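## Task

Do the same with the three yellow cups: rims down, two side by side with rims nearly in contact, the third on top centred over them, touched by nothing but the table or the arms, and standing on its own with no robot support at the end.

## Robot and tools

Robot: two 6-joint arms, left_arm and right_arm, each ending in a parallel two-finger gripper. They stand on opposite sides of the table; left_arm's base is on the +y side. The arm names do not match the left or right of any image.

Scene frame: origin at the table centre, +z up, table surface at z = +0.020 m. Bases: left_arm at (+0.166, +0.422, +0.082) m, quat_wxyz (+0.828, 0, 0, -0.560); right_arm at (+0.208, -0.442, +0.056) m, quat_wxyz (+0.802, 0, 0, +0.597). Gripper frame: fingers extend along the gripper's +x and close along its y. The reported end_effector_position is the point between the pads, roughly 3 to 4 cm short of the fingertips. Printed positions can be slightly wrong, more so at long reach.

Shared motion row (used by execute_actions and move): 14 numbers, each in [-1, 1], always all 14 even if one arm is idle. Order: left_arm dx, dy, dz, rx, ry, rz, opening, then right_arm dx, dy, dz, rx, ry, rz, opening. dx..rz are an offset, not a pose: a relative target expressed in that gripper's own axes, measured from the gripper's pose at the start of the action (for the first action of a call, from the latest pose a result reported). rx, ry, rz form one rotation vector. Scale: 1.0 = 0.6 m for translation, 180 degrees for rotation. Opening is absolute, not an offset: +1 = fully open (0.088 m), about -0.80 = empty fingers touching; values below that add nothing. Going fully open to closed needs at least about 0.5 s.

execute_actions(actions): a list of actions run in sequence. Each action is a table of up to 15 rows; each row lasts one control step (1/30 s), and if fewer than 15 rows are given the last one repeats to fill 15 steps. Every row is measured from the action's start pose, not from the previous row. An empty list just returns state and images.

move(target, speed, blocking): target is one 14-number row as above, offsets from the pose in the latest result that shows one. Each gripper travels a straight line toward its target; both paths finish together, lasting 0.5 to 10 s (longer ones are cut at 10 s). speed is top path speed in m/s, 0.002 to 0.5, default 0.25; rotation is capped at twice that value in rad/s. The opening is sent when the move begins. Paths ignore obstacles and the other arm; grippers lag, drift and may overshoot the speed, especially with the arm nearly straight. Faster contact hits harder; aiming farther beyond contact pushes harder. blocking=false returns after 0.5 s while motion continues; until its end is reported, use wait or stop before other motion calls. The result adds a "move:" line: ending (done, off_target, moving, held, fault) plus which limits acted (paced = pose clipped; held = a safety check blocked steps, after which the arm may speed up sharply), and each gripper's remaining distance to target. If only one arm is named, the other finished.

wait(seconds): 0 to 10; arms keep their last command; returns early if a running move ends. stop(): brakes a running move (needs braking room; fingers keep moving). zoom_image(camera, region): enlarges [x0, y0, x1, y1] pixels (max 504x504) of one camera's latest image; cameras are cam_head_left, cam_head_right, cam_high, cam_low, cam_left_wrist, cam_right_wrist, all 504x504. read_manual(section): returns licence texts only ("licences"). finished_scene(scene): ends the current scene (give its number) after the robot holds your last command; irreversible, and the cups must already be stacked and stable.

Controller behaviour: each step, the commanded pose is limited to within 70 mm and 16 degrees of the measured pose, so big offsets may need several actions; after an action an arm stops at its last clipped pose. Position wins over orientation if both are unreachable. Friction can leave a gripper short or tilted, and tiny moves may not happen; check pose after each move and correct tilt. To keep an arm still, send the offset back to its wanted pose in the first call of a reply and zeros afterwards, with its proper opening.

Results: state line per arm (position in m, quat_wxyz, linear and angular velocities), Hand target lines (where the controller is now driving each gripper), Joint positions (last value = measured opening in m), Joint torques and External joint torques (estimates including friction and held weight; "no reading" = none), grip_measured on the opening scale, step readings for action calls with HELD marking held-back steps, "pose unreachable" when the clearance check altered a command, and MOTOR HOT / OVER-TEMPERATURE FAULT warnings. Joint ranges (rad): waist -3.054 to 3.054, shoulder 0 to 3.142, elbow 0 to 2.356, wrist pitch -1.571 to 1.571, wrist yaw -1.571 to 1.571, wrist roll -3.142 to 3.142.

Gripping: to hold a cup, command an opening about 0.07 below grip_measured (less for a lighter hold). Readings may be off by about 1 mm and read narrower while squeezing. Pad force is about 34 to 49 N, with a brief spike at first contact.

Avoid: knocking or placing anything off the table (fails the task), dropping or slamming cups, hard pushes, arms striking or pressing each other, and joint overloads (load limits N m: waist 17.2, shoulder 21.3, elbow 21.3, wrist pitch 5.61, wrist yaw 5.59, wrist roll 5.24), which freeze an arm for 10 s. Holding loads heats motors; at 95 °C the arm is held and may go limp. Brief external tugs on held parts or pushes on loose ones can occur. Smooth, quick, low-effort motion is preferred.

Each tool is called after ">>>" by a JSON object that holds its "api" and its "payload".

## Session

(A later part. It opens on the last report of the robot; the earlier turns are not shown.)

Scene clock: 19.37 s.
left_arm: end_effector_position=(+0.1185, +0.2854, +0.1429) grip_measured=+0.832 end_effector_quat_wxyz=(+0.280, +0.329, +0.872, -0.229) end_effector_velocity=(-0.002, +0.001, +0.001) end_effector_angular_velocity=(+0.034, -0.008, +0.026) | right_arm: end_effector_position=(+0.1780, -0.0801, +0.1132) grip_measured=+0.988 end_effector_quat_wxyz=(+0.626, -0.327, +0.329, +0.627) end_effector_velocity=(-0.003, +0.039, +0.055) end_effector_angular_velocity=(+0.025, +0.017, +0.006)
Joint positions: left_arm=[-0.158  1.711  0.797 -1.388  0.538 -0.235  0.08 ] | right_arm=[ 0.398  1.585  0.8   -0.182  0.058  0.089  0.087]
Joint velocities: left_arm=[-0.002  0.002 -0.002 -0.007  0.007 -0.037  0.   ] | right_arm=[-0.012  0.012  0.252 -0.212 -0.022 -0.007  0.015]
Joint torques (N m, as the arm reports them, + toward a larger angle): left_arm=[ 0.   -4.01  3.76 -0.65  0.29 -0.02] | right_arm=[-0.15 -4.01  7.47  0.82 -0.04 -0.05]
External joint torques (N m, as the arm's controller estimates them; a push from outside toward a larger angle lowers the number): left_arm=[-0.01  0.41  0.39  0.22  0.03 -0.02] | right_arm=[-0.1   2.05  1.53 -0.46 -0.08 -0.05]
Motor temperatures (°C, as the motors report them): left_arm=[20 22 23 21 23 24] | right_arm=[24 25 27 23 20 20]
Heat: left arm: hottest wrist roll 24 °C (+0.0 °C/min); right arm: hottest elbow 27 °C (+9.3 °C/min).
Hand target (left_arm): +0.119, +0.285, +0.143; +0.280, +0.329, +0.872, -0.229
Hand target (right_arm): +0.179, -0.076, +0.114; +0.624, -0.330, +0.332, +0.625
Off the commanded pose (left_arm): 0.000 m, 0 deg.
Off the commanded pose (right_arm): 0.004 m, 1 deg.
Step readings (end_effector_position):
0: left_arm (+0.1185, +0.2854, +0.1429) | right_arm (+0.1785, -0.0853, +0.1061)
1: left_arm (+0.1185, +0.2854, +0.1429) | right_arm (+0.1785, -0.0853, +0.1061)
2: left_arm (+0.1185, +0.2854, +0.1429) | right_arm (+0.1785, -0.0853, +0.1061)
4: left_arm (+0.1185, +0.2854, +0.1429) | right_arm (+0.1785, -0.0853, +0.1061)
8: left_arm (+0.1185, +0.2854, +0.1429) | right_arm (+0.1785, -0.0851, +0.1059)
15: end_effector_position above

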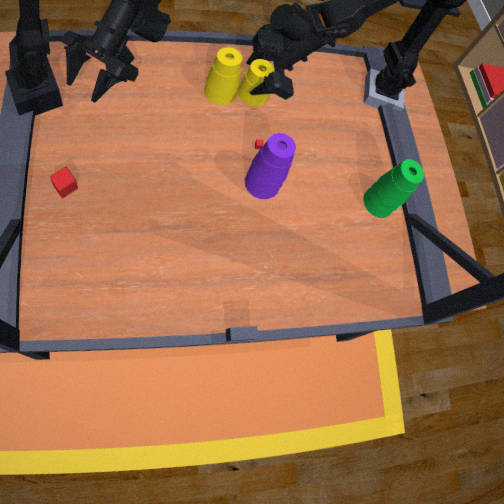

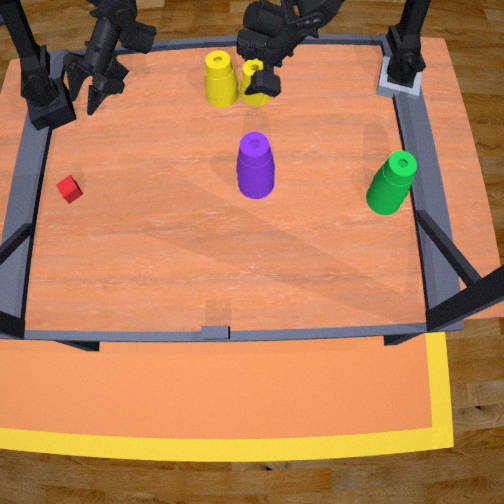

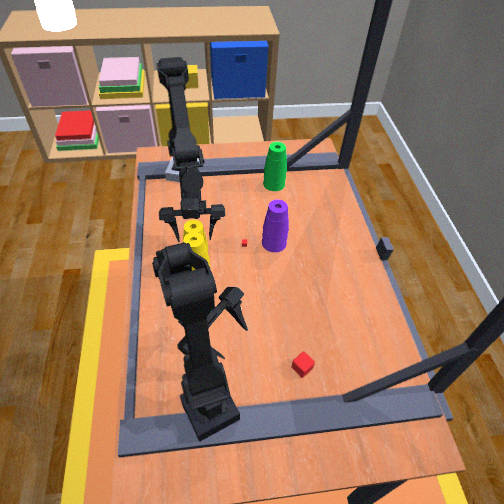

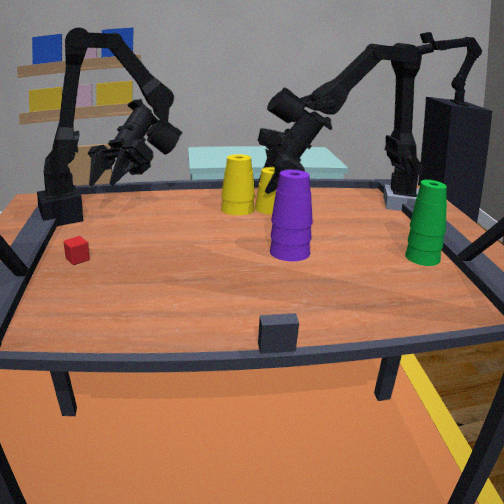

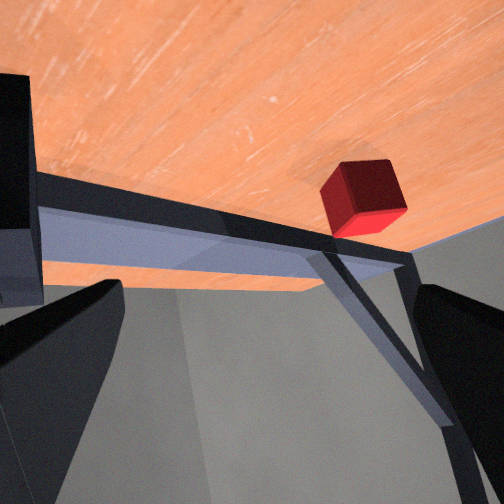

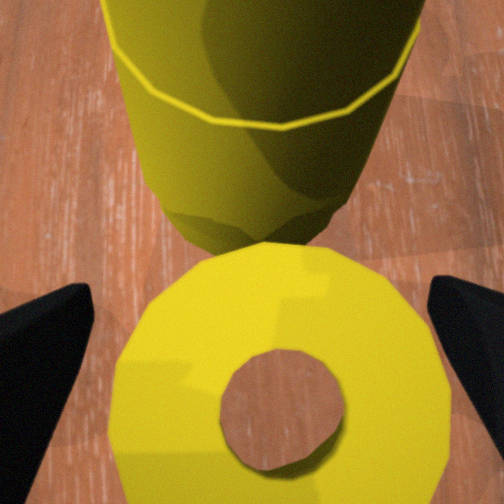

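>>> {"api": "move", "payload": {"target": [0, 0, 0, 0, 0, 0, 0.83, 0.0342, -0.0032, 0.1278, 0, 0.0023, 0, 1.0], "speed": 0.2}}

Scene clock: 20.47 s.
left_arm: end_effector_position=(+0.1185, +0.2854, +0.1429) grip_measured=+0.832 end_effector_quat_wxyz=(+0.280, +0.329, +0.872, -0.229) end_effector_velocity=(+0.000, +0.002, +0.001) end_effector_angular_velocity=(+0.004, -0.000, -0.012) | right_arm: end_effector_position=(+0.1797, -0.0072, +0.1443) grip_measured=+1.000 end_effector_quat_wxyz=(+0.627, -0.325, +0.328, +0.627) end_effector_velocity=(+0.000, -0.001, -0.003) end_effector_angular_velocity=(-0.022, +0.000, +0.008)
Joint positions: left_arm=[-0.158  1.711  0.797 -1.388  0.538 -0.235  0.08 ] | right_arm=[ 0.372  1.788  1.165 -0.338  0.044  0.069  0.088]
Joint velocities: left_arm=[-0.002 -0.002 -0.002 -0.007 -0.007  0.007 -0.   ] | right_arm=[-0.002  0.012  0.012 -0.022 -0.007 -0.007  0.   ]
Joint torques (N m, as the arm reports them, + toward a larger angle): left_arm=[-0.03 -3.99  3.76 -0.65  0.29 -0.02] | right_arm=[-0.24 -5.8   7.94  0.85 -0.12 -0.11]
External joint torques (N m, as the arm's controller estimates them; a push from outside toward a larger angle lowers the number): left_arm=[-0.02  0.45  0.4   0.24  0.03 -0.03] | right_arm=[-0.24  2.35  1.46 -0.47 -0.14 -0.11]
Motor temperatures (°C, as the motors report them): left_arm=[20 22 23 22 23 24] | right_arm=[24 25 27 23 20 20]
Heat: left arm: hottest wrist roll 24 °C (+0.0 °C/min); right arm: hottest elbow 27 °C (+8.8 °C/min).
Hand target (left_arm): +0.119, +0.285, +0.143; +0.280, +0.329, +0.872, -0.229
Hand target (right_arm): +0.181, -0.006, +0.140; +0.625, -0.329, +0.331, +0.626
Off the commanded pose (left_arm): 0.000 m, 0 deg.
Off the commanded pose (right_arm): 0.005 m, 1 deg.
move: done

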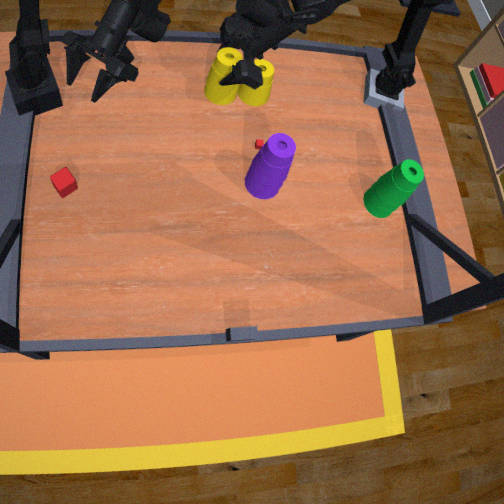

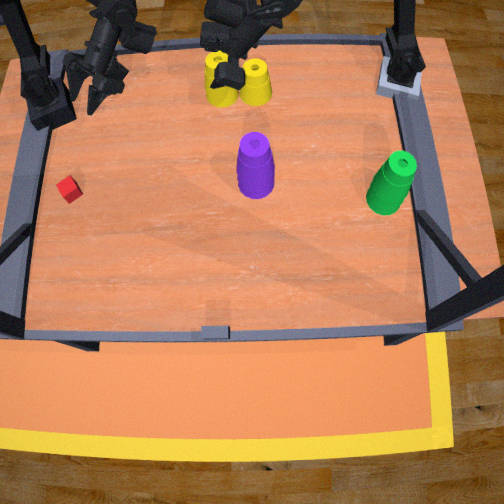

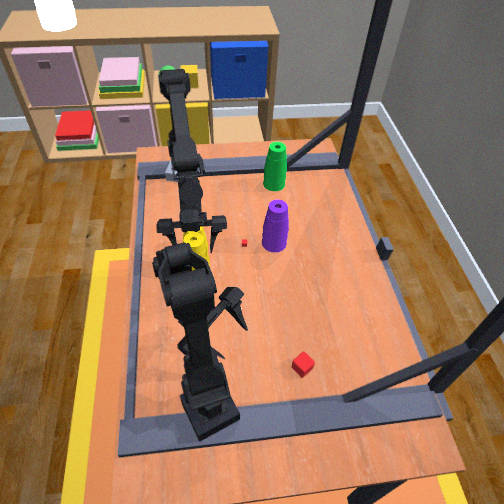

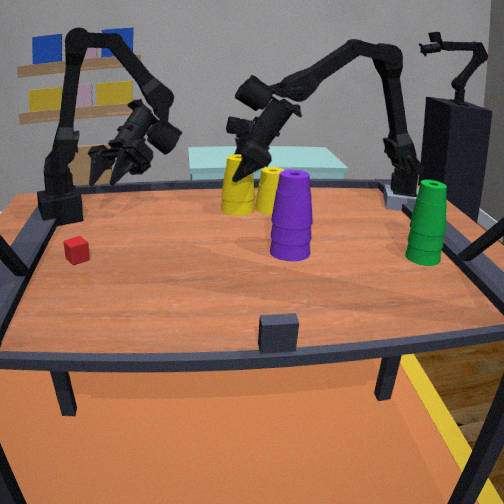

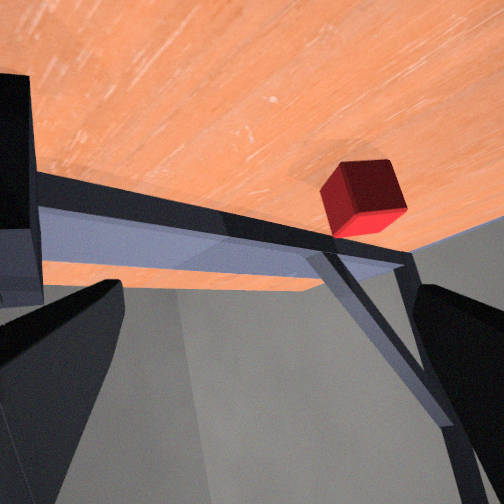

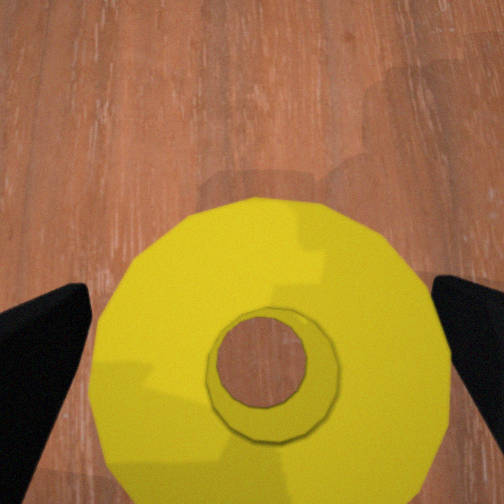

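>>> {"api": "execute_actions", "payload": {"actions": [[[0,0,0,0,0,0,0.83,0,0.001,0,0,0,0,0.88],[0,0,0,0,0,0,0.83,-0.0005,0.002,0.0007,0,-0.0004,0,0.77],[0,0,0,0,0,0,0.83,-0.001,0.003,0.0014,0,-0.0008,0,0.68],[0,0,0,0,0,0,0.83,-0.0015,0.0035,0.0021,0,-0.0012,0,0.63],[0,0,0,0,0,0,0.83,-0.002,0.0035,0.0028,0,-0.0016,0,0.60],[0,0,0,0,0,0,0.83,-0.0025,0.0035,0.0035,0,-0.002,0,0.58],[0,0,0,0,0,0,0.83,-0.003,0.0035,0.0042,0,-0.0024,0,0.56],[0,0,0,0,0,0,0.83,-0.0035,0.0035,0.005,0,-0.0029,0,0.54],[0,0,0,0,0,0,0.83,-0.0035,0.0035,0.005,0,-0.0029,0,0.52],[0,0,0,0,0,0,0.83,-0.0035,0.0035,0.005,0,-0.0029,0,0.50],[0,0,0,0,0,0,0.83,-0.0035,0.0035,0.005,0,-0.0029,0,0.48],[0,0,0,0,0,0,0.83,-0.0035,0.0035,0.005,0,-0.0029,0,0.46],[0,0,0,0,0,0,0.83,-0.0035,0.0035,0.005,0,-0.0029,0,0.44],[0,0,0,0,0,0,0.83,-0.0035,0.0035,0.005,0,-0.0029,0,0.42],[0,0,0,0,0,0,0.83,-0.0035,0.0035,0.005,0,-0.0029,0,0.40]]]}}

Scene clock: 21.33 s.
left_arm: end_effector_position=(+0.1185, +0.2854, +0.1429) grip_measured=+0.832 end_effector_quat_wxyz=(+0.280, +0.329, +0.872, -0.229) end_effector_velocity=(+0.002, +0.001, -0.002) end_effector_angular_velocity=(+0.001, -0.021, -0.012) | right_arm: end_effector_position=(+0.1786, -0.0071, +0.1443) grip_measured=+0.486 end_effector_quat_wxyz=(+0.627, -0.325, +0.327, +0.628) end_effector_velocity=(+0.002, -0.004, -0.003) end_effector_angular_velocity=(-0.022, +0.008, -0.009)
Joint positions: left_arm=[-0.158  1.711  0.797 -1.388  0.538 -0.235  0.08 ] | right_arm=[ 0.374  1.789  1.167 -0.339  0.044  0.069  0.063]
Joint velocities: left_arm=[-0.002 -0.002 -0.002  0.007 -0.022 -0.007  0.   ] | right_arm=[-0.007 -0.002 -0.002 -0.022 -0.007  0.007 -0.   ]
Joint torques (N m, as the arm reports them, + toward a larger angle): left_arm=[ 0.   -4.    3.75 -0.65  0.29 -0.02] | right_arm=[ 0.31 -7.76  7.31  1.12  0.13  0.17]
External joint torques (N m, as the arm's controller estimates them; a push from outside toward a larger angle lowers the number): left_arm=[ 0.01  0.44  0.35  0.22  0.03 -0.02] | right_arm=[ 0.34  0.21  1.   -0.15  0.11  0.16]
Motor temperatures (°C, as the motors report them): left_arm=[20 22 23 22 23 24] | right_arm=[24 25 27 23 20 20]
Heat: left arm: hottest wrist roll 24 °C (+0.0 °C/min); right arm: hottest elbow 27 °C (+8.4 °C/min).
Hand target (left_arm): +0.119, +0.285, +0.143; +0.280, +0.329, +0.872, -0.229
Hand target (right_arm): +0.177, -0.006, +0.148; +0.629, -0.322, +0.325, +0.629
Off the commanded pose (left_arm): 0.000 m, 0 deg.
Off the commanded pose (right_arm): 0.004 m, 1 deg.
Step readings (end_effector_position):
0: left_arm (+0.1185, +0.2854, +0.1429) | right_arm (+0.1796, -0.0070, +0.1443)
1: left_arm (+0.1185, +0.2854, +0.1429) | right_arm (+0.1796, -0.0070, +0.1443)
2: left_arm (+0.1185, +0.2854, +0.1429) | right_arm (+0.1796, -0.0070, +0.1443)
4: left_arm (+0.1185, +0.2854, +0.1429) | right_arm (+0.1795, -0.0070, +0.1443)
8: left_arm (+0.1185, +0.2854, +0.1429) | right_arm (+0.1789, -0.0070, +0.1443)
15: end_effector_position above

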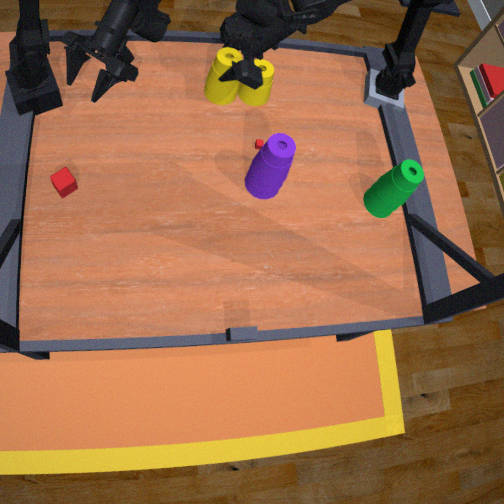

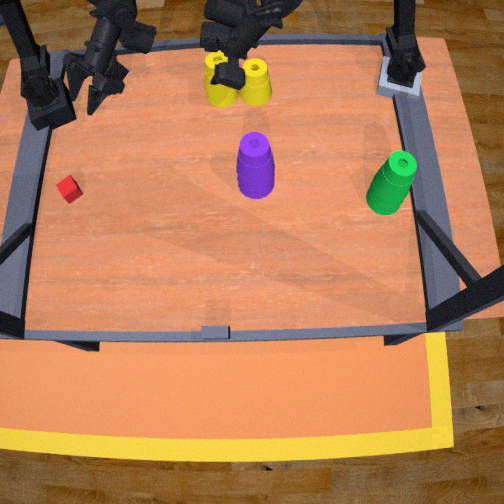

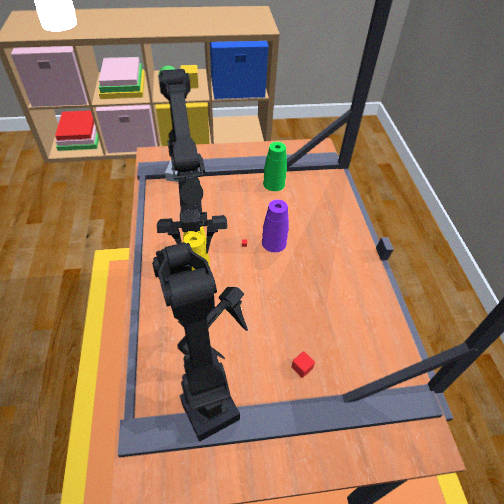

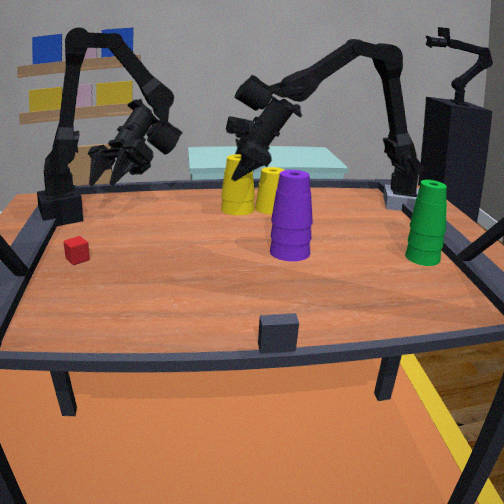

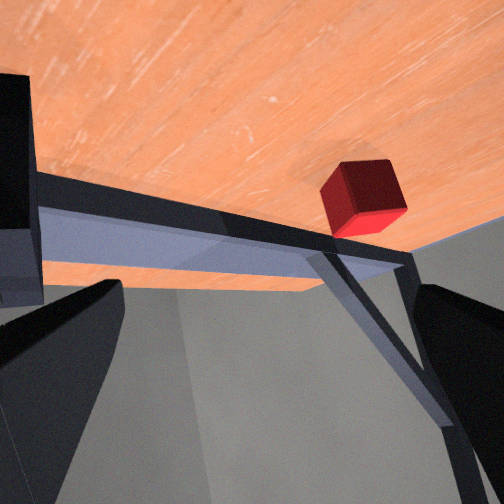

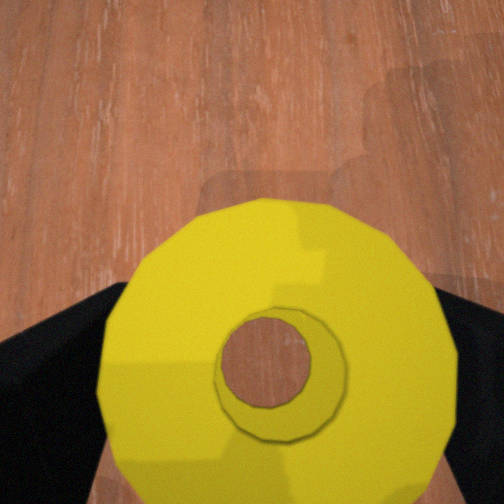

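>>> {"api": "execute_actions", "payload": {"actions": [[[0,0,0,0,0,0,0.83,-0.0051,0,0.0069,0,-0.0039,0,0.40],[0,0,0,0,0,0,0.83,-0.0058,0,0.0074,0,-0.0039,0,0.40],[0,0,0,0,0,0,0.83,-0.0067,0,0.0081,0,-0.0039,0,0.40],[0,0,0,0,0,0,0.83,-0.0080,0,0.0089,0,-0.0039,0,0.40],[0,0,0,0,0,0,0.83,-0.0095,0,0.0100,0,-0.0039,0,0.40],[0,0,0,0,0,0,0.83,-0.0112,0,0.0113,0,-0.0039,0,0.40],[0,0,0,0,0,0,0.83,-0.0133,0,0.0127,0,-0.0039,0,0.40],[0,0,0,0,0,0,0.83,-0.0156,0,0.0144,0,-0.0039,0,0.40],[0,0,0,0,0,0,0.83,-0.0183,0,0.0163,0,-0.0039,0,0.40],[0,0,0,0,0,0,0.83,-0.0210,0,0.0182,0,-0.0039,0,0.40],[0,0,0,0,0,0,0.83,-0.0237,0,0.0202,0,-0.0039,0,0.40],[0,0,0,0,0,0,0.83,-0.0271,0,0.0226,0,-0.0039,0,0.40],[0,0,0,0,0,0,0.83,-0.0305,0,0.0250,0,-0.0039,0,0.40],[0,0,0,0,0,0,0.83,-0.0339,0,0.0275,0,-0.0039,0,0.40],[0,0,0,0,0,0,0.83,-0.0373,0,0.0299,0,-0.0039,0,0.40]],[[0,0,0,0,0,0,0.83,-0.0245,0,0.0188,0,-0.0036,0,0.40],[0,0,0,0,0,0,0.83,-0.0293,0,0.0222,0,-0.0036,0,0.40],[0,0,0,0,0,0,0.83,-0.0348,0,0.0260,0,-0.0036,0,0.40],[0,0,0,0,0,0,0.83,-0.0409,0,0.0303,0,-0.0036,0,0.40],[0,0,0,0,0,0,0.83,-0.0478,0,0.0351,0,-0.0036,0,0.40],[0,0,0,0,0,0,0.83,-0.0546,0,0.0399,0,-0.0036,0,0.40],[0,0,0,0,0,0,0.83,-0.0614,0,0.0446,0,-0.0036,0,0.40],[0,0,0,0,0,0,0.83,-0.0682,0,0.0494,0,-0.0036,0,0.40],[0,0,0,0,0,0,0.83,-0.0751,0,0.0542,0,-0.0036,0,0.40],[0,0,0,0,0,0,0.83,-0.0812,0,0.0585,0,-0.0036,0,0.40],[0,0,0,0,0,0,0.83,-0.0867,0,0.0623,0,-0.0036,0,0.40],[0,0,0,0,0,0,0.83,-0.0907,0,0.0652,0,-0.0036,0,0.40],[0,0,0,0,0,0,0.83,-0.0935,0,0.0671,0,-0.0036,0,0.40],[0,0,0,0,0,0,0.83,-0.0955,0,0.0685,0,-0.0036,0,0.40],[0,0,0,0,0,0,0.83,-0.0969,0,0.0695,0,-0.0036,0,0.40]],[[0,0,0,0,0,0,0.83,-0.0147,0,0.0080,0,-0.003,0,0.40],[0,0,0,0,0,0,0.83,-0.0161,0,0.0060,0,-0.003,0,0.40],[0,0,0,0,0,0,0.83,-0.0178,0,0.0021,0,-0.003,0,0.40],[0,0,0,0,0,0,0.83,-0.0204,0,-0.0032,0,-0.003,0,0.40],[0,0,0,0,0,0,0.83,-0.0235,0,-0.0092,0,-0.003,0,0.40],[0,0,0,0,0,0,0.83,-0.0270,0,-0.0159,0,-0.003,0,0.40],[0,0,0,0,0,0,0.83,-0.0299,0,-0.0230,0,-0.003,0,0.40],[0,0,0,0,0,0,0.83,-0.0327,0,-0.0301,0,-0.003,0,0.40],[0,0,0,0,0,0,0.83,-0.0356,0,-0.0372,0,-0.003,0,0.40],[0,0,0,0,0,0,0.83,-0.0380,0,-0.0437,0,-0.003,0,0.40],[0,0,0,0,0,0,0.83,-0.0399,0,-0.0494,0,-0.003,0,0.40],[0,0,0,0,0,0,0.83,-0.0409,0,-0.0538,0,-0.003,0,0.40],[0,0,0,0,0,0,0.83,-0.0414,0,-0.0575,0,-0.003,0,0.40],[0,0,0,0,0,0,0.83,-0.0421,0,-0.0600,0,-0.003,0,0.40],[0,0,0,0,0,0,0.83,-0.0424,0,-0.0619,0,-0.003,0,0.40]]]}}

Scene clock: 23.77 s.
left_arm: end_effector_position=(+0.1185, +0.2854, +0.1429) grip_measured=+0.832 end_effector_quat_wxyz=(+0.280, +0.329, +0.872, -0.229) end_effector_velocity=(+0.002, +0.001, -0.002) end_effector_angular_velocity=(+0.015, -0.035, +0.006) | right_arm: end_effector_position=(+0.1789, -0.0444, +0.2175) grip_measured=+0.486 end_effector_quat_wxyz=(+0.625, -0.329, +0.329, +0.627) end_effector_velocity=(-0.004, -0.065, -0.018) end_effector_angular_velocity=(+0.002, +0.010, +0.020)
Joint positions: left_arm=[-0.158  1.711  0.797 -1.388  0.538 -0.235  0.08 ] | right_arm=[ 0.383  1.588  1.245 -0.627  0.048  0.074  0.063]
Joint velocities: left_arm=[-0.002 -0.007 -0.002  0.007 -0.022 -0.037 -0.   ] | right_arm=[ 0.022 -0.237 -0.315  0.081 -0.007  0.007 -0.   ]
Joint torques (N m, as the arm reports them, + toward a larger angle): left_arm=[-0.01 -4.03  3.78 -0.65  0.28 -0.02] | right_arm=[ 0.26 -7.2   6.41  1.25  0.14  0.22]
External joint torques (N m, as the arm's controller estimates them; a push from outside toward a larger angle lowers the number): left_arm=[-0.02  0.42  0.39  0.22  0.02 -0.02] | right_arm=[ 0.23 -0.55 -0.26 -0.09  0.12  0.21]
External joint torques at the end of the 1st action: left_arm=[-0.01  0.43  0.38  0.24  0.02 -0.03] | right_arm=[ 0.02 -0.62  1.59 -0.46  0.03  0.  ]
External joint torques at the end of the 2nd action: left_arm=[ 0.01  0.41  0.43  0.25  0.02 -0.03] | right_arm=[ 0.06 -0.51  1.55 -0.49  0.02  0.01]
Motor temperatures (°C, as the motors report them): left_arm=[20 22 23 22 23 24] | right_arm=[24 25 27 24 20 20]
Heat: left arm: hottest wrist roll 24 °C (+0.0 °C/min); right arm: hottest elbow 27 °C (+7.6 °C/min).
Hand target (left_arm): +0.119, +0.285, +0.143; +0.280, +0.329, +0.872, -0.229
Hand target (right_arm): +0.178, -0.051, +0.218; +0.627, -0.326, +0.327, +0.628
Off the commanded pose (left_arm): 0.000 m, 0 deg.
Off the commanded pose (right_arm): 0.007 m, 1 deg.
Step readings (end_effector_position; steps 1 to 15: 1st action; 16 to 30: 2nd action; 31 to 45: 3rd action):
0: left_arm (+0.1185, +0.2854, +0.1429) | right_arm (+0.1786, -0.0071, +0.1443)
1: left_arm (+0.1185, +0.2854, +0.1429) | right_arm (+0.1786, -0.0071, +0.1443)
2: left_arm (+0.1185, +0.2854, +0.1429) | right_arm (+0.1786, -0.0071, +0.1443)
4: left_arm (+0.1185, +0.2854, +0.1429) | right_arm (+0.1786, -0.0070, +0.1445)
8: left_arm (+0.1185, +0.2854, +0.1429) | right_arm (+0.1786, -0.0076, +0.1454)
15: left_arm (+0.1185, +0.2854, +0.1429) | right_arm (+0.1786, -0.0076, +0.1570)
16: left_arm (+0.1185, +0.2854, +0.1429) | right_arm (+0.1786, -0.0078, +0.1596)
17: left_arm (+0.1185, +0.2854, +0.1429) | right_arm (+0.1787, -0.0080, +0.1626)
19: left_arm (+0.1185, +0.2854, +0.1429) | right_arm (+0.1787, -0.0082, +0.1689)
23: left_arm (+0.1185, +0.2854, +0.1429) | right_arm (+0.1787, -0.0081, +0.1857)
30: left_arm (+0.1185, +0.2854, +0.1429) | right_arm (+0.1785, -0.0060, +0.2178)
31: left_arm (+0.1185, +0.2854, +0.1429) | right_arm (+0.1785, -0.0058, +0.2201)
32: left_arm (+0.1185, +0.2854, +0.1429) | right_arm (+0.1785, -0.0061, +0.2216)
34: left_arm (+0.1185, +0.2854, +0.1429) | right_arm (+0.1787, -0.0078, +0.2229)
38: left_arm (+0.1185, +0.2854, +0.1429) | right_arm (+0.1794, -0.0203, +0.2214)
45: end_effector_position above

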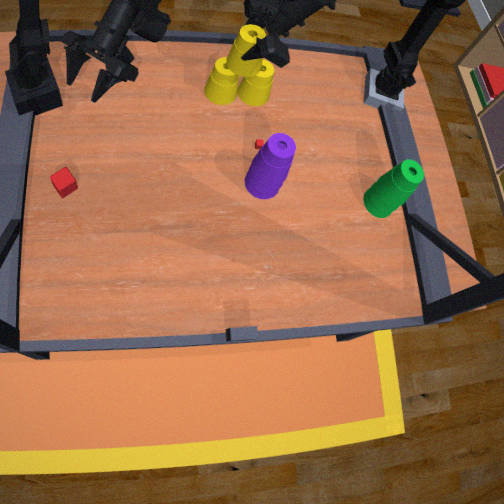

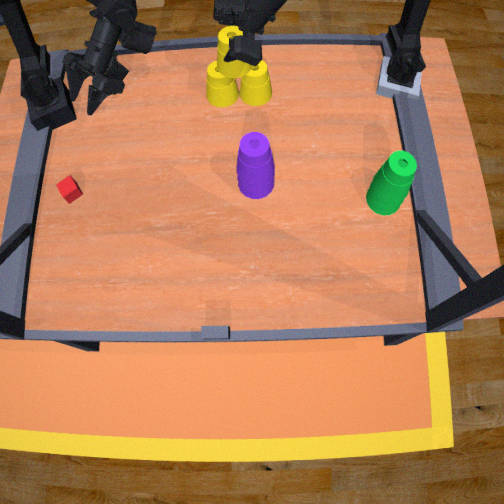

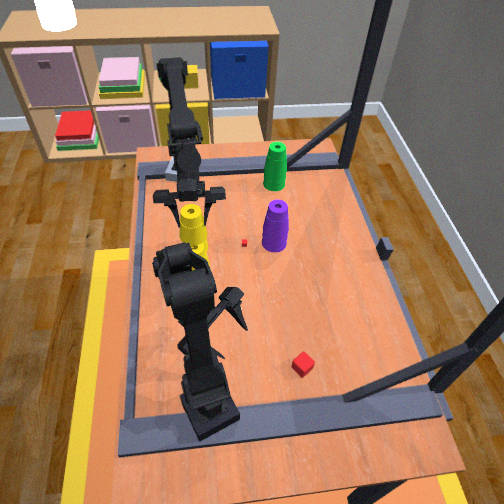

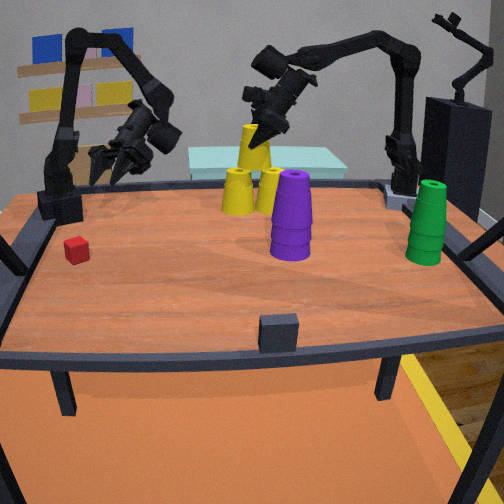

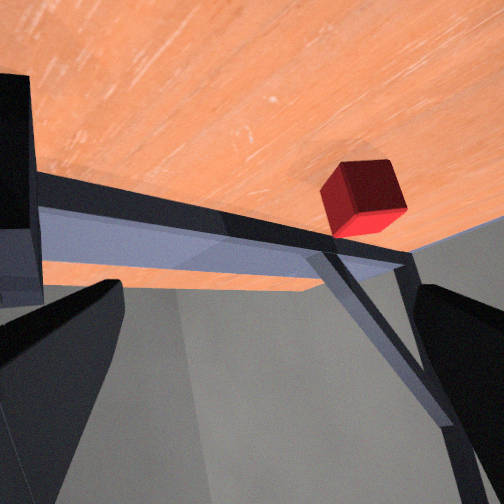

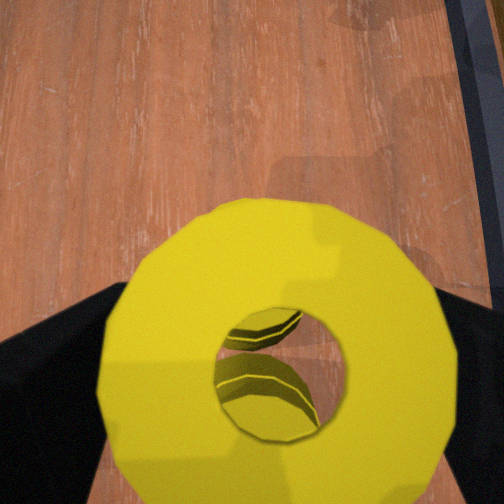

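>>> {"api": "execute_actions", "payload": {"actions": []}}

>>> {"api": "zoom_image", "payload": {"camera": "cam_low", "region": [210, 115, 310, 225]}}

>>> {"api": "zoom_image", "payload": {"camera": "cam_right_wrist", "region": [200, 295, 360, 455]}}

Scene clock: 24.00 s.
left_arm: end_effector_position=(+0.1185, +0.2854, +0.1429) grip_measured=+0.832 end_effector_quat_wxyz=(+0.280, +0.329, +0.872, -0.229) end_effector_velocity=(-0.001, -0.001, +0.000) end_effector_angular_velocity=(-0.009, -0.001, +0.007) | right_arm: end_effector_position=(+0.1790, -0.0485, +0.2154) grip_measured=+0.486 end_effector_quat_wxyz=(+0.625, -0.329, +0.329, +0.627) end_effector_velocity=(+0.005, -0.003, -0.004) end_effector_angular_velocity=(-0.006, -0.023, -0.009)
Joint positions: left_arm=[-0.158  1.711  0.797 -1.388  0.538 -0.235  0.08 ] | right_arm=[ 0.384  1.574  1.223 -0.619  0.049  0.075  0.063]
Joint velocities: left_arm=[-0.002 -0.007 -0.002  0.007  0.007 -0.007  0.   ] | right_arm=[-0.002 -0.007 -0.022  0.007  0.022 -0.007 -0.   ]
Joint torques (N m, as the arm reports them, + toward a larger angle): left_arm=[ 0.02 -3.99  3.75 -0.65  0.28 -0.02] | right_arm=[ 0.36 -7.35  6.18  1.31  0.12  0.17]
External joint torques (N m, as the arm's controller estimates them; a push from outside toward a larger angle lowers the number): left_arm=[ 0.02  0.46  0.35  0.22  0.02 -0.02] | right_arm=[ 0.38 -0.58 -0.6  -0.01  0.09  0.17]
Motor temperatures (°C, as the motors report them): left_arm=[20 22 23 22 23 24] | right_arm=[24 25 27 24 20 20]
Heat: left arm: hottest wrist roll 24 °C (+0.0 °C/min); right arm: hottest elbow 27 °C (+7.5 °C/min).
Hand target (left_arm): +0.119, +0.285, +0.143; +0.280, +0.329, +0.872, -0.229
Hand target (right_arm): +0.178, -0.051, +0.218; +0.627, -0.326, +0.327, +0.628
Off the commanded pose (left_arm): 0.000 m, 0 deg.
Off the commanded pose (right_arm): 0.003 m, 1 deg.

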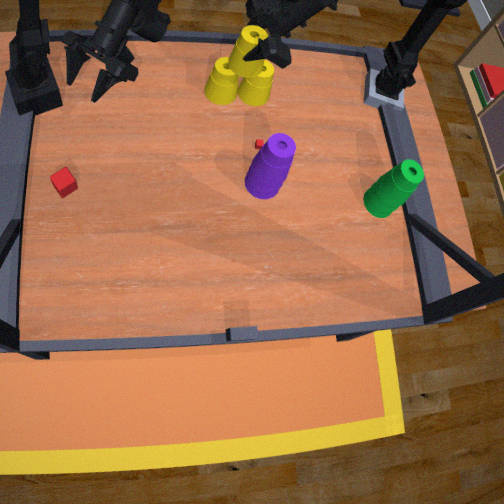

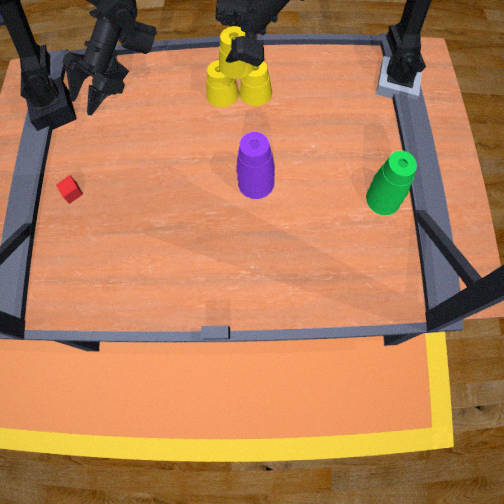

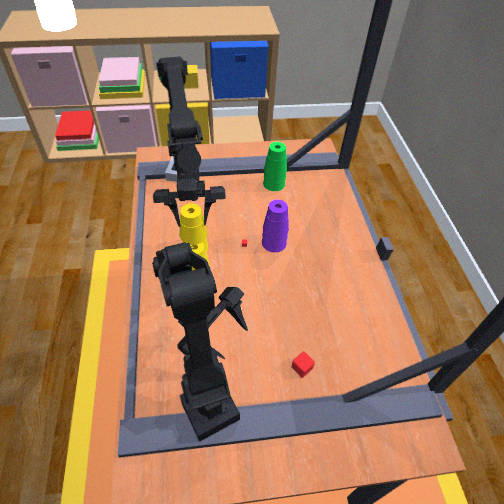

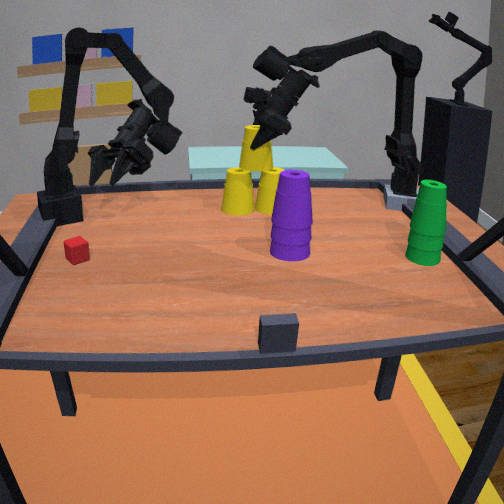

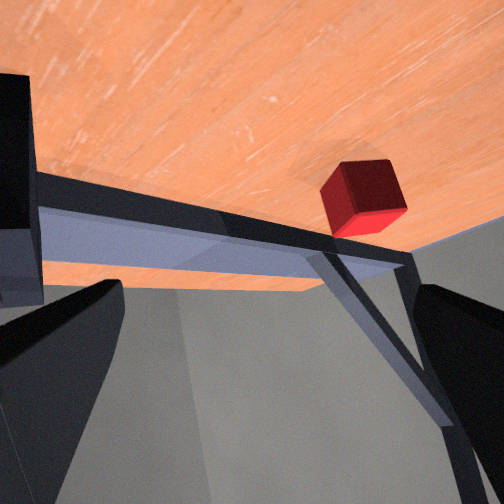

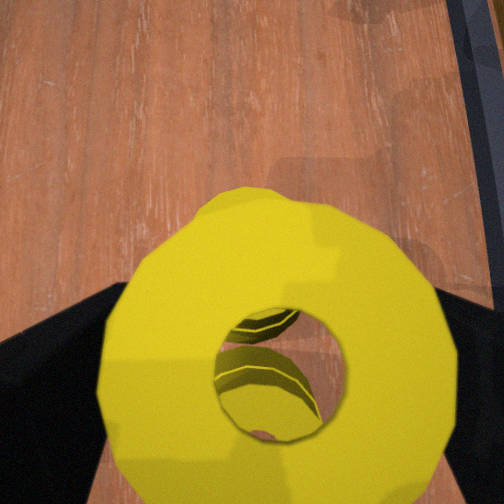

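Region (210, 115, 310, 225) of cam_low's 504x504 image, scaled by 4.582, with more detail than that image has; it fills the left 458 columns of this view, and the rest is white.

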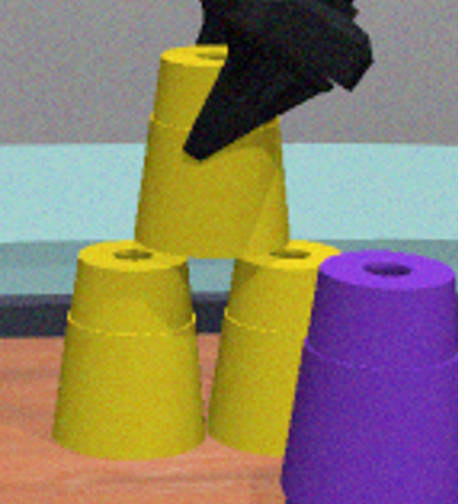

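Region (200, 295, 360, 455) of cam_right_wrist's 504x504 image, scaled by 3.150, with more detail than that image has.

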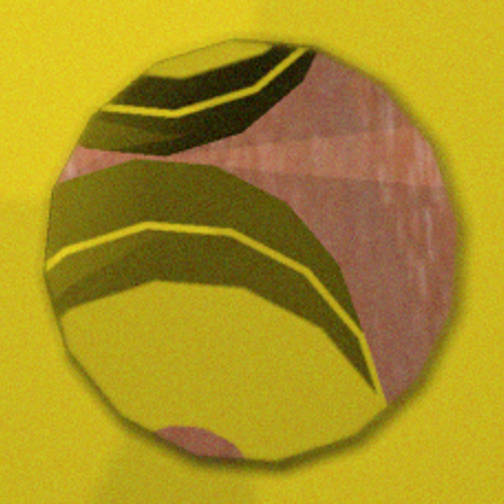

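>>> {"api": "execute_actions", "payload": {"actions": [[[0,0,0,0,0,0,0.83,-0.0022,0,-0.0032,0,-0.0012,0,0.40],[0,0,0,0,0,0,0.83,0.0015,0,-0.0052,0,0.0005,0,0.40],[0,0,0,0,0,0,0.83,0.0051,0,-0.0073,0,0.0022,0,0.40],[0,0,0,0,0,0,0.83,0.0074,0,-0.0087,0,0.0032,0,0.40],[0,0,0,0,0,0,0.83,0.0089,0,-0.0097,0,0.0031,0,0.40],[0,0,0,0,0,0,0.83,0.0104,0,-0.0108,0,0.003,0,0.40],[0,0,0,0,0,0,0.83,0.0119,0,-0.0118,0,0.0029,0,0.40],[0,0,0,0,0,0,0.83,0.0133,0,-0.0128,0,0.0028,0,0.40],[0,0,0,0,0,0,0.83,0.0145,0,-0.0136,0,0.0028,0,0.40],[0,0,0,0,0,0,0.83,0.0156,0,-0.0144,0,0.0028,0,0.40],[0,0,0,0,0,0,0.83,0.0166,0,-0.0150,0,0.0028,0,0.40],[0,0,0,0,0,0,0.83,0.0174,0,-0.0156,0,0.0028,0,0.40],[0,0,0,0,0,0,0.83,0.0181,0,-0.0161,0,0.0028,0,0.40],[0,0,0,0,0,0,0.83,0.0188,0,-0.0166,0,0.0028,0,0.40],[0,0,0,0,0,0,0.83,0.0193,0,-0.0169,0,0.0028,0,0.40]]]}}

>>> {"api": "wait", "payload": {"seconds": 0.2}}

>>> {"api": "zoom_image", "payload": {"camera": "cam_low", "region": [210, 115, 310, 225]}}

Scene clock: 25.27 s.
left_arm: end_effector_position=(+0.1185, +0.2854, +0.1429) grip_measured=+0.832 end_effector_quat_wxyz=(+0.280, +0.329, +0.872, -0.229) end_effector_velocity=(+0.001, +0.005, +0.002) end_effector_angular_velocity=(+0.034, -0.022, -0.003) | right_arm: end_effector_position=(+0.1791, -0.0494, +0.2068) grip_measured=+0.486 end_effector_quat_wxyz=(+0.625, -0.328, +0.329, +0.627) end_effector_velocity=(+0.002, -0.001, -0.010) end_effector_angular_velocity=(+0.018, -0.009, -0.001)
Joint positions: left_arm=[-0.158  1.711  0.797 -1.388  0.538 -0.235  0.08 ] | right_arm=[ 0.384  1.573  1.186 -0.58   0.049  0.075  0.063]
Joint velocities: left_arm=[-0.002 -0.007 -0.002 -0.022 -0.022 -0.022 -0.   ] | right_arm=[-0.002 -0.007 -0.056  0.066  0.007 -0.007 -0.   ]
Joint torques (N m, as the arm reports them, + toward a larger angle): left_arm=[ 0.   -4.02  3.76 -0.65  0.29 -0.01] | right_arm=[ 0.06 -5.18  6.2   1.24 -0.01  0.04]
External joint torques (N m, as the arm's controller estimates them; a push from outside toward a larger angle lowers the number): left_arm=[ 0.    0.43  0.42  0.25  0.03 -0.02] | right_arm=[ 0.08  1.53 -0.49 -0.06 -0.04  0.04]
Motor temperatures (°C, as the motors report them): left_arm=[20 22 23 22 23 24] | right_arm=[24 26 27 24 20 20]
Heat: left arm: hottest wrist roll 24 °C (+0.0 °C/min); right arm: hottest elbow 27 °C (+7.1 °C/min).
Hand target (left_arm): +0.119, +0.285, +0.143; +0.280, +0.329, +0.872, -0.229
Hand target (right_arm): +0.179, -0.050, +0.200; +0.623, -0.332, +0.332, +0.625
Off the commanded pose (left_arm): 0.000 m, 0 deg.
Off the commanded pose (right_arm): 0.007 m, 1 deg.
Step readings (end_effector_position):
0: left_arm (+0.1185, +0.2854, +0.1429) | right_arm (+0.1790, -0.0487, +0.2154)
1: left_arm (+0.1185, +0.2854, +0.1429) | right_arm (+0.1790, -0.0487, +0.2153)
2: left_arm (+0.1185, +0.2854, +0.1429) | right_arm (+0.1790, -0.0487, +0.2152)
4: left_arm (+0.1185, +0.2854, +0.1429) | right_arm (+0.1790, -0.0488, +0.2143)
8: left_arm (+0.1185, +0.2854, +0.1429) | right_arm (+0.1790, -0.0490, +0.2115)
15: end_effector_position above

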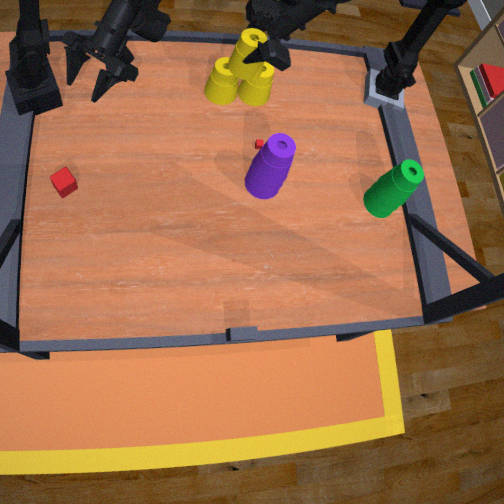

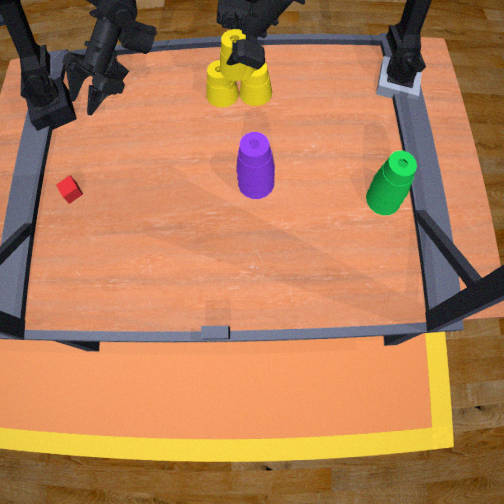

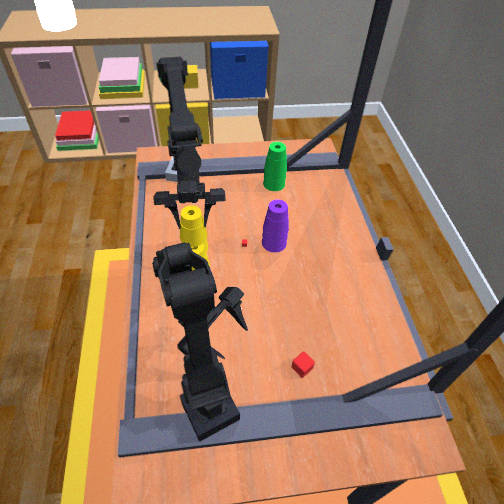

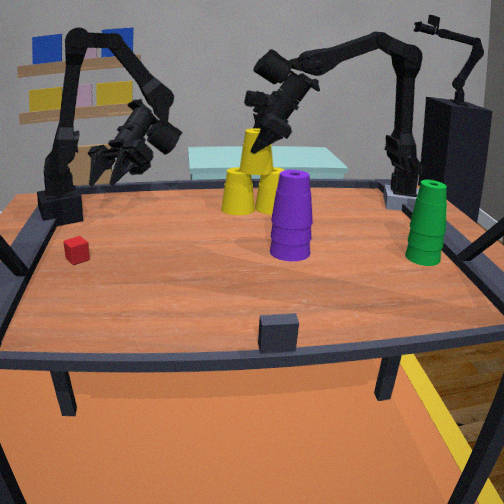

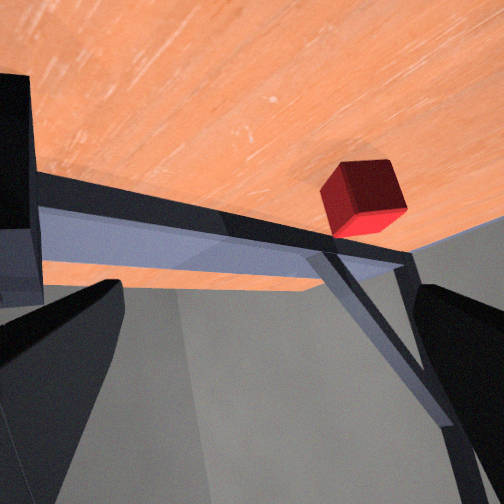

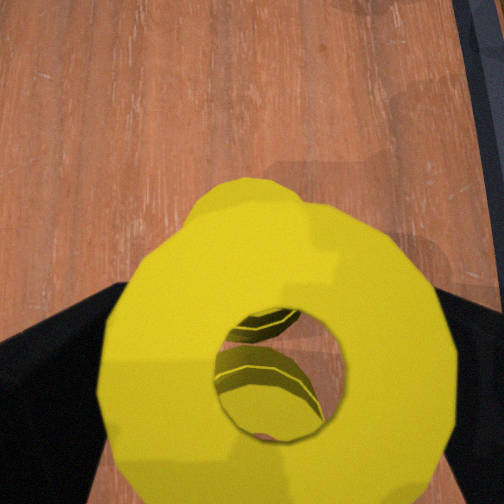

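Scene clock: 25.47 s.
left_arm: end_effector_position=(+0.1185, +0.2854, +0.1429) grip_measured=+0.832 end_effector_quat_wxyz=(+0.280, +0.329, +0.872, -0.229) end_effector_velocity=(+0.000, +0.002, -0.002) end_effector_angular_velocity=(+0.013, -0.016, +0.007) | right_arm: end_effector_position=(+0.1790, -0.0492, +0.2063) grip_measured=+0.486 end_effector_quat_wxyz=(+0.626, -0.327, +0.328, +0.628) end_effector_velocity=(+0.002, -0.003, -0.001) end_effector_angular_velocity=(-0.008, +0.001, +0.003)
Joint positions: left_arm=[-0.158  1.711  0.797 -1.388  0.538 -0.235  0.08 ] | right_arm=[ 0.384  1.573  1.183 -0.576  0.049  0.075  0.063]
Joint velocities: left_arm=[-0.002 -0.002 -0.007  0.007 -0.007 -0.022 -0.   ] | right_arm=[-0.007 -0.007 -0.007 -0.007 -0.007 -0.007 -0.   ]
Joint torques (N m, as the arm reports them, + toward a larger angle): left_arm=[ 0.02 -3.99  3.77 -0.65  0.28 -0.02] | right_arm=[ 0.06 -5.08  6.18  1.27 -0.01  0.04]
External joint torques (N m, as the arm's controller estimates them; a push from outside toward a larger angle lowers the number): left_arm=[ 0.02  0.44  0.42  0.24  0.03 -0.03] | right_arm=[ 0.07  1.68 -0.52 -0.02 -0.04  0.04]
Motor temperatures (°C, as the motors report them): left_arm=[20 22 23 22 23 24] | right_arm=[24 26 27 24 20 20]
Heat: left arm: hottest wrist roll 24 °C (+0.0 °C/min); right arm: hottest elbow 27 °C (+7.1 °C/min).
Hand target (left_arm): +0.119, +0.285, +0.143; +0.280, +0.329, +0.872, -0.229
Hand target (right_arm): +0.179, -0.050, +0.200; +0.623, -0.332, +0.332, +0.625
Off the commanded pose (left_arm): 0.000 m, 0 deg.
Off the commanded pose (right_arm): 0.006 m, 1 deg.
wait: 0.20 s; at rest by 0.17 s

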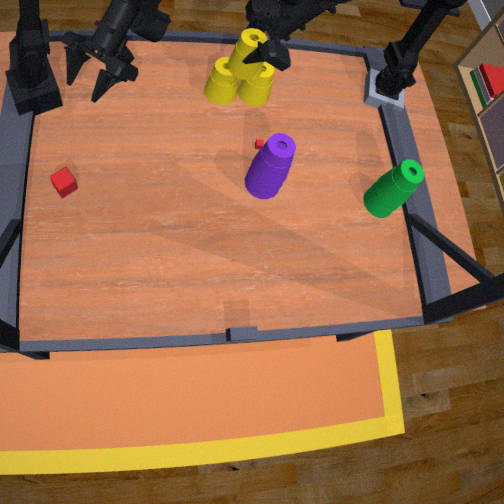

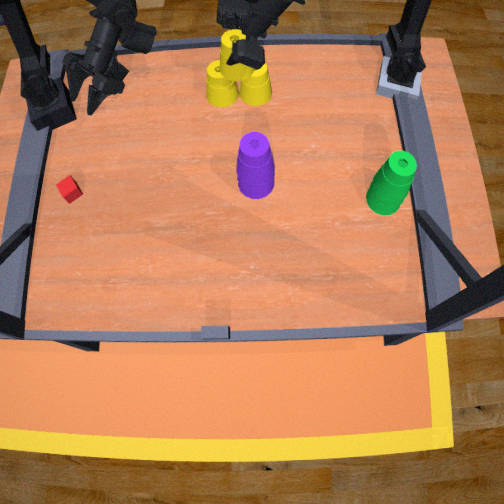

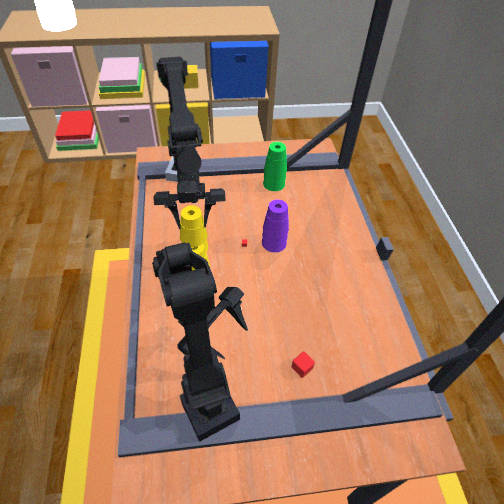

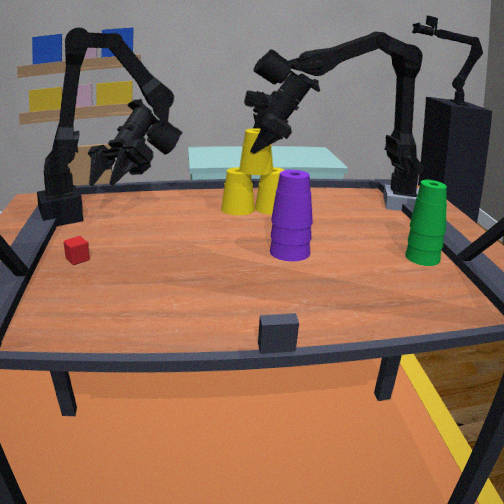

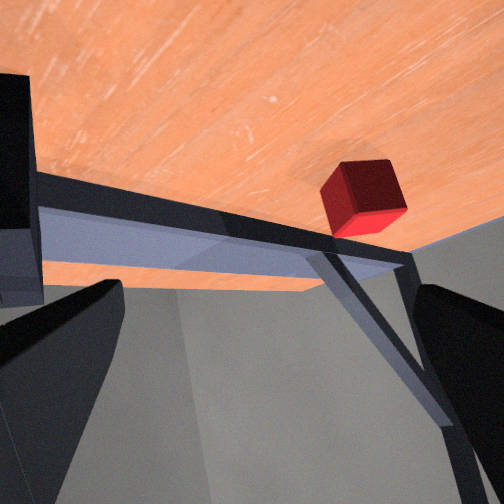

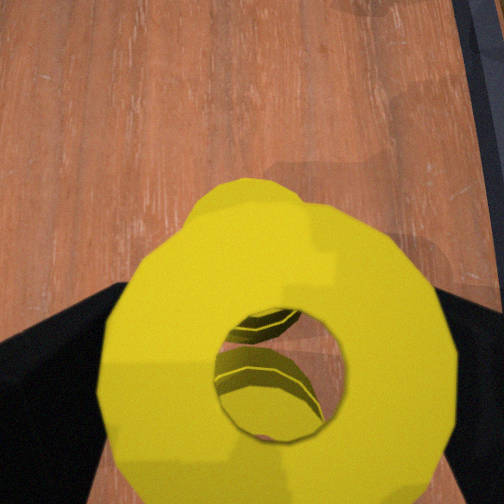

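Region (210, 115, 310, 225) of cam_low's 504x504 image, scaled by 4.582, with more detail than that image has; it fills the left 458 columns of this view, and the rest is white.

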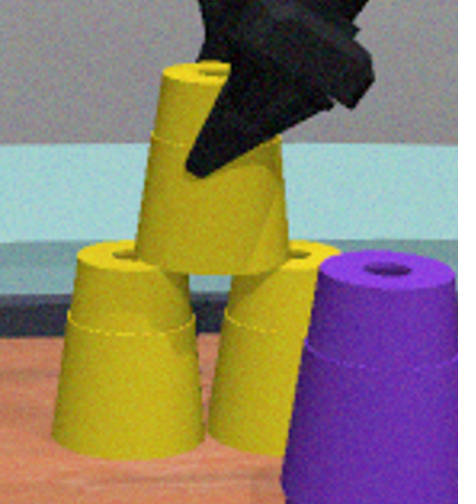

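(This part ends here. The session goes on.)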